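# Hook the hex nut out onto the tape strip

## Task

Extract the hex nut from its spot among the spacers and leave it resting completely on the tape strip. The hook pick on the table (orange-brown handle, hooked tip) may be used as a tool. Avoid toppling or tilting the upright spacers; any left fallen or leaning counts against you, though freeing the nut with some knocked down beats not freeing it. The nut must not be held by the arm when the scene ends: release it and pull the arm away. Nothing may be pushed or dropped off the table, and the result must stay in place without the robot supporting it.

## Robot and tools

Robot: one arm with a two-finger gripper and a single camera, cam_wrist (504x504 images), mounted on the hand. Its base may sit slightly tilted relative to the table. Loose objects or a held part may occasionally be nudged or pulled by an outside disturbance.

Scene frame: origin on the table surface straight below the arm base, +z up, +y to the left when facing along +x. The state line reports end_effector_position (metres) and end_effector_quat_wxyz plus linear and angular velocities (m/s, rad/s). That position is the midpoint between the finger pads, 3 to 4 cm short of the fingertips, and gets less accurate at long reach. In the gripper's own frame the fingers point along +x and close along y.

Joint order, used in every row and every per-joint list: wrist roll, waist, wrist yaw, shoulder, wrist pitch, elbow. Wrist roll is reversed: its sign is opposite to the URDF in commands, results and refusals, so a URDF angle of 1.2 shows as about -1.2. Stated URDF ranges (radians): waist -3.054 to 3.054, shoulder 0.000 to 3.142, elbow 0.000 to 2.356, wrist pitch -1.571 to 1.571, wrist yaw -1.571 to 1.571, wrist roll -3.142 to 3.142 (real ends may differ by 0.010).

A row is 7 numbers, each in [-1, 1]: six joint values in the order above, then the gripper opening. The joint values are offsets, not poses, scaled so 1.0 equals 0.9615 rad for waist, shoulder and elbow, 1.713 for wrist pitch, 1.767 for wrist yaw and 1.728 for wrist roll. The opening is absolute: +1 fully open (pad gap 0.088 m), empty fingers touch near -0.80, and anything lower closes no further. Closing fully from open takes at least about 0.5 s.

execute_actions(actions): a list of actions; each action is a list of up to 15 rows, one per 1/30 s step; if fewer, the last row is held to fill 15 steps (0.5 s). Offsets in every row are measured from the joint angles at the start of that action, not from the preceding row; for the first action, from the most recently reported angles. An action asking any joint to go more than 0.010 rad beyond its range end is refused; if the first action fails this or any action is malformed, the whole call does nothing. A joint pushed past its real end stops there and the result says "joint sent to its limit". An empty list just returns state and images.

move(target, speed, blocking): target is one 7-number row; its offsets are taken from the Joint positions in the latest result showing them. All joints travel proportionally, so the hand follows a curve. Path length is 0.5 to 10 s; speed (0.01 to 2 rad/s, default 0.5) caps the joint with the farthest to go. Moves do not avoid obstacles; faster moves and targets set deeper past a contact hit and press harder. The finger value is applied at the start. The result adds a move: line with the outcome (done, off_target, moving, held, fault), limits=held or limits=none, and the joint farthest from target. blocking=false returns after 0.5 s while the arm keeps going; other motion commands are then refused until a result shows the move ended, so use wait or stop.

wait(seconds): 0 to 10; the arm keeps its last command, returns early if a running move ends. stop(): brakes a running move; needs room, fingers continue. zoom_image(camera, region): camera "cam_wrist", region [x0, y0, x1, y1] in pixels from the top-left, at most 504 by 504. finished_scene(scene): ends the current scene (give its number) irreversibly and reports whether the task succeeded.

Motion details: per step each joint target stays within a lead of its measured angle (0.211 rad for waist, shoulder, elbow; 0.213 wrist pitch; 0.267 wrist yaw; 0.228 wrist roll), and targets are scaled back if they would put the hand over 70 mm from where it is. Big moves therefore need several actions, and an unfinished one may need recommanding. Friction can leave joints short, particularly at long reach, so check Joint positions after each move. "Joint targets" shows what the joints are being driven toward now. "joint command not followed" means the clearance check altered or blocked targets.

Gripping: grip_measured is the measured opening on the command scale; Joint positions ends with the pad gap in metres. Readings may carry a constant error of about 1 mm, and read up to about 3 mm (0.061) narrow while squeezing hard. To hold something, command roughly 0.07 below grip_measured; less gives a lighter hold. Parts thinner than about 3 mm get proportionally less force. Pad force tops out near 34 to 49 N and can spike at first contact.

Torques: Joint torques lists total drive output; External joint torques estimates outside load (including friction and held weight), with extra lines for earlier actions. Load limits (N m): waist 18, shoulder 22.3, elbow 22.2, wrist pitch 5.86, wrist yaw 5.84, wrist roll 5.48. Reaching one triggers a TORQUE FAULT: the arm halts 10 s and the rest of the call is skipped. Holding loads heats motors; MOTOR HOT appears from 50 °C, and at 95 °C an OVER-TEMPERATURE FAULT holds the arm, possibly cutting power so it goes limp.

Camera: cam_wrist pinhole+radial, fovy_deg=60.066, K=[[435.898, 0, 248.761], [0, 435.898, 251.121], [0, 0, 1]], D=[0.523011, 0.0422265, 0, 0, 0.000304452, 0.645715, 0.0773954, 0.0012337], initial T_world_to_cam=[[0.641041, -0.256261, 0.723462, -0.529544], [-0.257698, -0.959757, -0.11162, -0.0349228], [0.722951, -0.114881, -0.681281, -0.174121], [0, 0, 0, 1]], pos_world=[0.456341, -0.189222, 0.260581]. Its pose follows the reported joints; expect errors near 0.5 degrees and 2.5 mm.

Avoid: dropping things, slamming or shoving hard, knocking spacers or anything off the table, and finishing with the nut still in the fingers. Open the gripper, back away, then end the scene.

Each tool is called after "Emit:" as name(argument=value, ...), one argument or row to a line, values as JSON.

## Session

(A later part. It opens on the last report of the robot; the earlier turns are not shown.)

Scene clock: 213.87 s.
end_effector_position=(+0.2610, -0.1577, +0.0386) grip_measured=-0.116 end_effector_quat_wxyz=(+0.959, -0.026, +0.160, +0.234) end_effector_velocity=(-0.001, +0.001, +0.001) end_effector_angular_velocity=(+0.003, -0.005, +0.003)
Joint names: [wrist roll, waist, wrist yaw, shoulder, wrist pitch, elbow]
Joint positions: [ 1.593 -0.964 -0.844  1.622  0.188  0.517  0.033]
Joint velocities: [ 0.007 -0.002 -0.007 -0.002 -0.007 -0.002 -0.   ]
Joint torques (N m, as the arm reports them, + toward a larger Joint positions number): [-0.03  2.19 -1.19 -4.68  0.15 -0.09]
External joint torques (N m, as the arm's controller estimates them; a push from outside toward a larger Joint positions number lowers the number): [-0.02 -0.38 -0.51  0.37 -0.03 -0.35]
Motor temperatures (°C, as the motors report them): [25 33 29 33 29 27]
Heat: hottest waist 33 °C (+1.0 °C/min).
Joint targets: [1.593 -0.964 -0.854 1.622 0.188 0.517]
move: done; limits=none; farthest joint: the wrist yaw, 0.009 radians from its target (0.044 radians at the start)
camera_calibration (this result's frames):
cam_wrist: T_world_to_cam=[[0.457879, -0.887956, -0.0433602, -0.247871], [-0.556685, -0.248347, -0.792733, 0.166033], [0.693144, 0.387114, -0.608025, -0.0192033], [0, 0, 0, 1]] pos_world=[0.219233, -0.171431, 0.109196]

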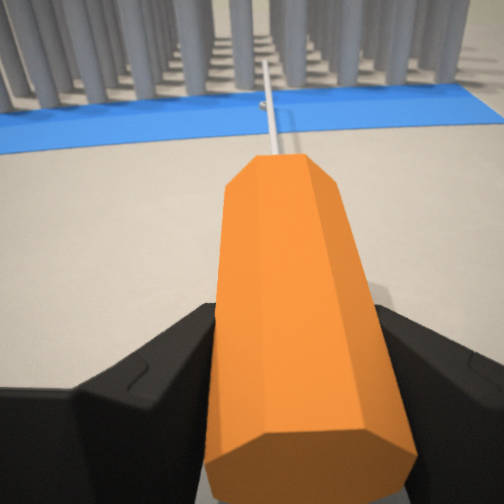

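Return the tool to the grasp pose via s=0, release.

Emit:
move(
  target=[0.069,-0.09,-0.032,-0.068,-0.095,0.03,-0.25],
  speed=0.25,
)

Emit:
move(
  target=[0.012,-0.019,-0.003,0.066,0.018,0.02,-0.25],
  speed=0.1,
)

Emit:
move(
  target=[0,0,0,0,0,0,1],
)

Emit:
move(
  target=[-0.07,0.1,0.02,-0.33,-0.09,-0.09,1],
)

Scene clock: 219.20 s.
end_effector_position=(+0.2415, -0.1710, +0.0411) grip_measured=-0.116 end_effector_quat_wxyz=(+0.958, -0.031, +0.160, +0.234) end_effector_velocity=(-0.001, +0.004, +0.002) end_effector_angular_velocity=(+0.008, -0.007, +0.007)
Joint names: [wrist roll, waist, wrist yaw, shoulder, wrist pitch, elbow]
Joint positions: [ 1.707 -1.05  -0.891  1.566  0.028  0.541  0.033]
Joint velocities: [ 0.007  0.002 -0.007 -0.002 -0.007 -0.007  0.   ]
Joint torques (N m, as the arm reports them, + toward a larger Joint positions number): [ 0.17  1.88 -1.16 -5.56 -0.19  0.52]
External joint torques (N m, as the arm's controller estimates them; a push from outside toward a larger Joint positions number lowers the number): [ 0.17 -0.36 -0.49 -0.46 -0.21  0.18]
Motor temperatures (°C, as the motors report them): [25 33 29 32 29 27]
Heat: hottest waist 33 °C (+0.0 °C/min).
Joint targets: [1.712 -1.051 -0.900 1.556 0.026 0.545]
move: done; limits=none; farthest joint: the wrist yaw, 0.010 radians from its target (0.057 radians at the start)
camera_calibration (this result's frames):
cam_wrist: T_world_to_cam=[[0.458612, -0.887945, -0.0350541, -0.251197], [-0.555568, -0.25571, -0.791175, 0.152272], [0.693556, 0.382317, -0.610585, 0.0000613298], [0, 0, 0, 1]] pos_world=[0.199757, -0.184135, 0.111706]

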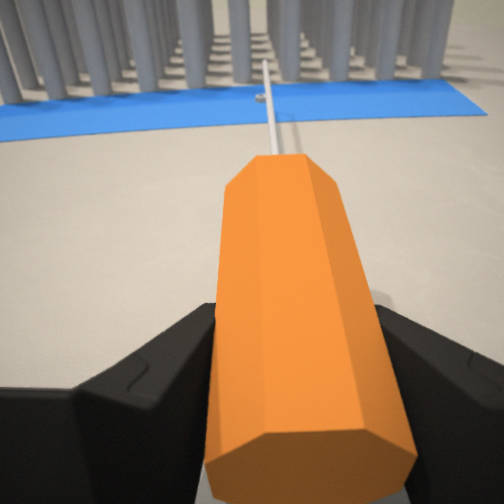

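Scene clock: 220.20 s.
end_effector_position=(+0.2408, -0.1718, +0.0286) grip_measured=-0.116 end_effector_quat_wxyz=(+0.958, -0.032, +0.165, +0.232) end_effector_velocity=(-0.000, +0.000, +0.000) end_effector_angular_velocity=(-0.009, -0.012, +0.007)
Joint names: [wrist roll, waist, wrist yaw, shoulder, wrist pitch, elbow]
Joint positions: [ 1.723 -1.068 -0.891  1.621  0.058  0.557  0.033]
Joint velocities: [ 0.022 -0.002 -0.007  0.002 -0.007  0.002 -0.   ]
Joint torques (N m, as the arm reports them, + toward a larger Joint positions number): [ 0.12  1.94 -0.98 -4.05  0.06  0.05]
External joint torques (N m, as the arm's controller estimates them; a push from outside toward a larger Joint positions number lowers the number): [ 0.13 -0.29 -0.32  1.17  0.05 -0.11]
Motor temperatures (°C, as the motors report them): [25 33 29 32 29 27]
Heat: hottest waist 33 °C (+0.0 °C/min).
Joint targets: [1.728 -1.068 -0.896 1.629 0.059 0.561]
move: done; limits=none; farthest joint: the shoulder, 0.008 radians from its target (0.063 radians at the start)
camera_calibration (this result's frames):
cam_wrist: T_world_to_cam=[[0.455155, -0.889735, -0.0347291, -0.25154], [-0.563466, -0.257609, -0.784948, 0.143186], [0.689449, 0.376842, -0.618588, -0.00647003], [0, 0, 0, 1]] pos_world=[0.199631, -0.184479, 0.0996556]

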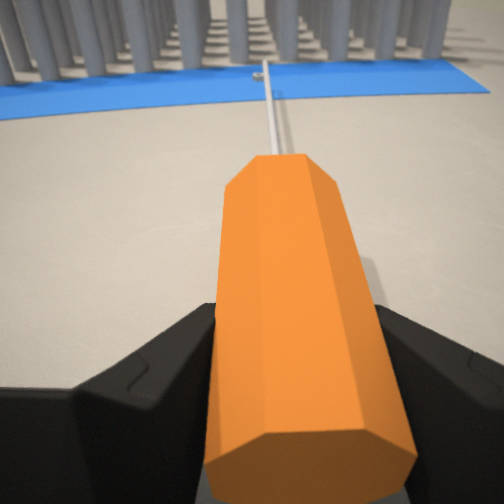

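Scene clock: 220.93 s.
end_effector_position=(+0.2408, -0.1718, +0.0286) grip_measured=+0.987 end_effector_quat_wxyz=(+0.958, -0.032, +0.165, +0.232) end_effector_velocity=(+0.001, -0.000, +0.002) end_effector_angular_velocity=(+0.003, -0.008, -0.004)
Joint names: [wrist roll, waist, wrist yaw, shoulder, wrist pitch, elbow]
Joint positions: [ 1.723 -1.068 -0.891  1.621  0.058  0.557  0.087]
Joint velocities: [-0.007  0.002 -0.007 -0.002  0.007 -0.002  0.001]
Joint torques (N m, as the arm reports them, + toward a larger Joint positions number): [ 0.    1.97 -0.75 -4.82 -0.04 -0.16]
External joint torques (N m, as the arm's controller estimates them; a push from outside toward a larger Joint positions number lowers the number): [ 0.01 -0.26 -0.08  0.43 -0.06 -0.32]
Motor temperatures (°C, as the motors report them): [25 33 29 32 29 27]
Heat: hottest waist 33 °C (+0.0 °C/min).
Joint targets: [1.723 -1.068 -0.891 1.621 0.058 0.557]
move: done; limits=none; farthest joint: the waist, 0.000 radians from its target (0.000 radians at the start)
camera_calibration (this result's frames):
cam_wrist: T_world_to_cam=[[0.455155, -0.889735, -0.0347291, -0.25154], [-0.563466, -0.257609, -0.784948, 0.143186], [0.689449, 0.376842, -0.618588, -0.00647003], [0, 0, 0, 1]] pos_world=[0.199631, -0.184479, 0.0996556]

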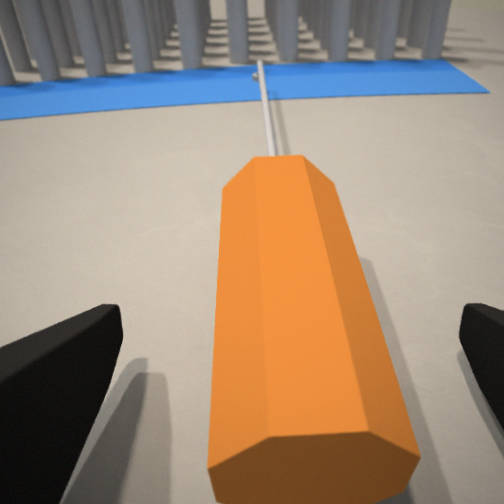

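Scene clock: 222.20 s.
end_effector_position=(+0.2397, -0.1666, +0.0901) grip_measured=+0.989 end_effector_quat_wxyz=(+0.959, -0.025, +0.155, +0.236) end_effector_velocity=(-0.000, +0.001, +0.003) end_effector_angular_velocity=(+0.010, -0.018, +0.002)
Joint names: [wrist roll, waist, wrist yaw, shoulder, wrist pitch, elbow]
Joint positions: [ 1.607 -0.974 -0.86   1.312 -0.095  0.477  0.087]
Joint velocities: [ 0.007 -0.002 -0.022 -0.002 -0.007 -0.002 -0.   ]
Joint torques (N m, as the arm reports them, + toward a larger Joint positions number): [-0.16  1.88 -0.62 -5.17 -0.01  0.37]
External joint torques (N m, as the arm's controller estimates them; a push from outside toward a larger Joint positions number lowers the number): [-0.15 -0.09  0.05 -0.6  -0.16 -1.15]
Motor temperatures (°C, as the motors report them): [25 32 29 32 29 27]
Heat: hottest waist 32 °C (-1.0 °C/min).
Joint targets: [1.603 -0.972 -0.856 1.304 -0.097 0.471]
move: done; limits=none; farthest joint: the shoulder, 0.008 radians from its target (0.318 radians at the start)
camera_calibration (this result's frames):
cam_wrist: T_world_to_cam=[[0.459833, -0.886888, -0.0445286, -0.24401], [-0.549759, -0.244943, -0.798604, 0.192283], [0.697365, 0.391705, -0.600208, 0.0293542], [0, 0, 0, 1]] pos_world=[0.197443, -0.180809, 0.160311]

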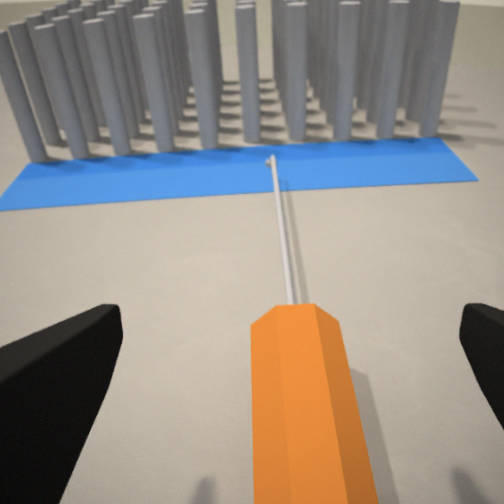

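Emit:
finished_scene(
  scene=1,
)

The scene is finished: the task was done.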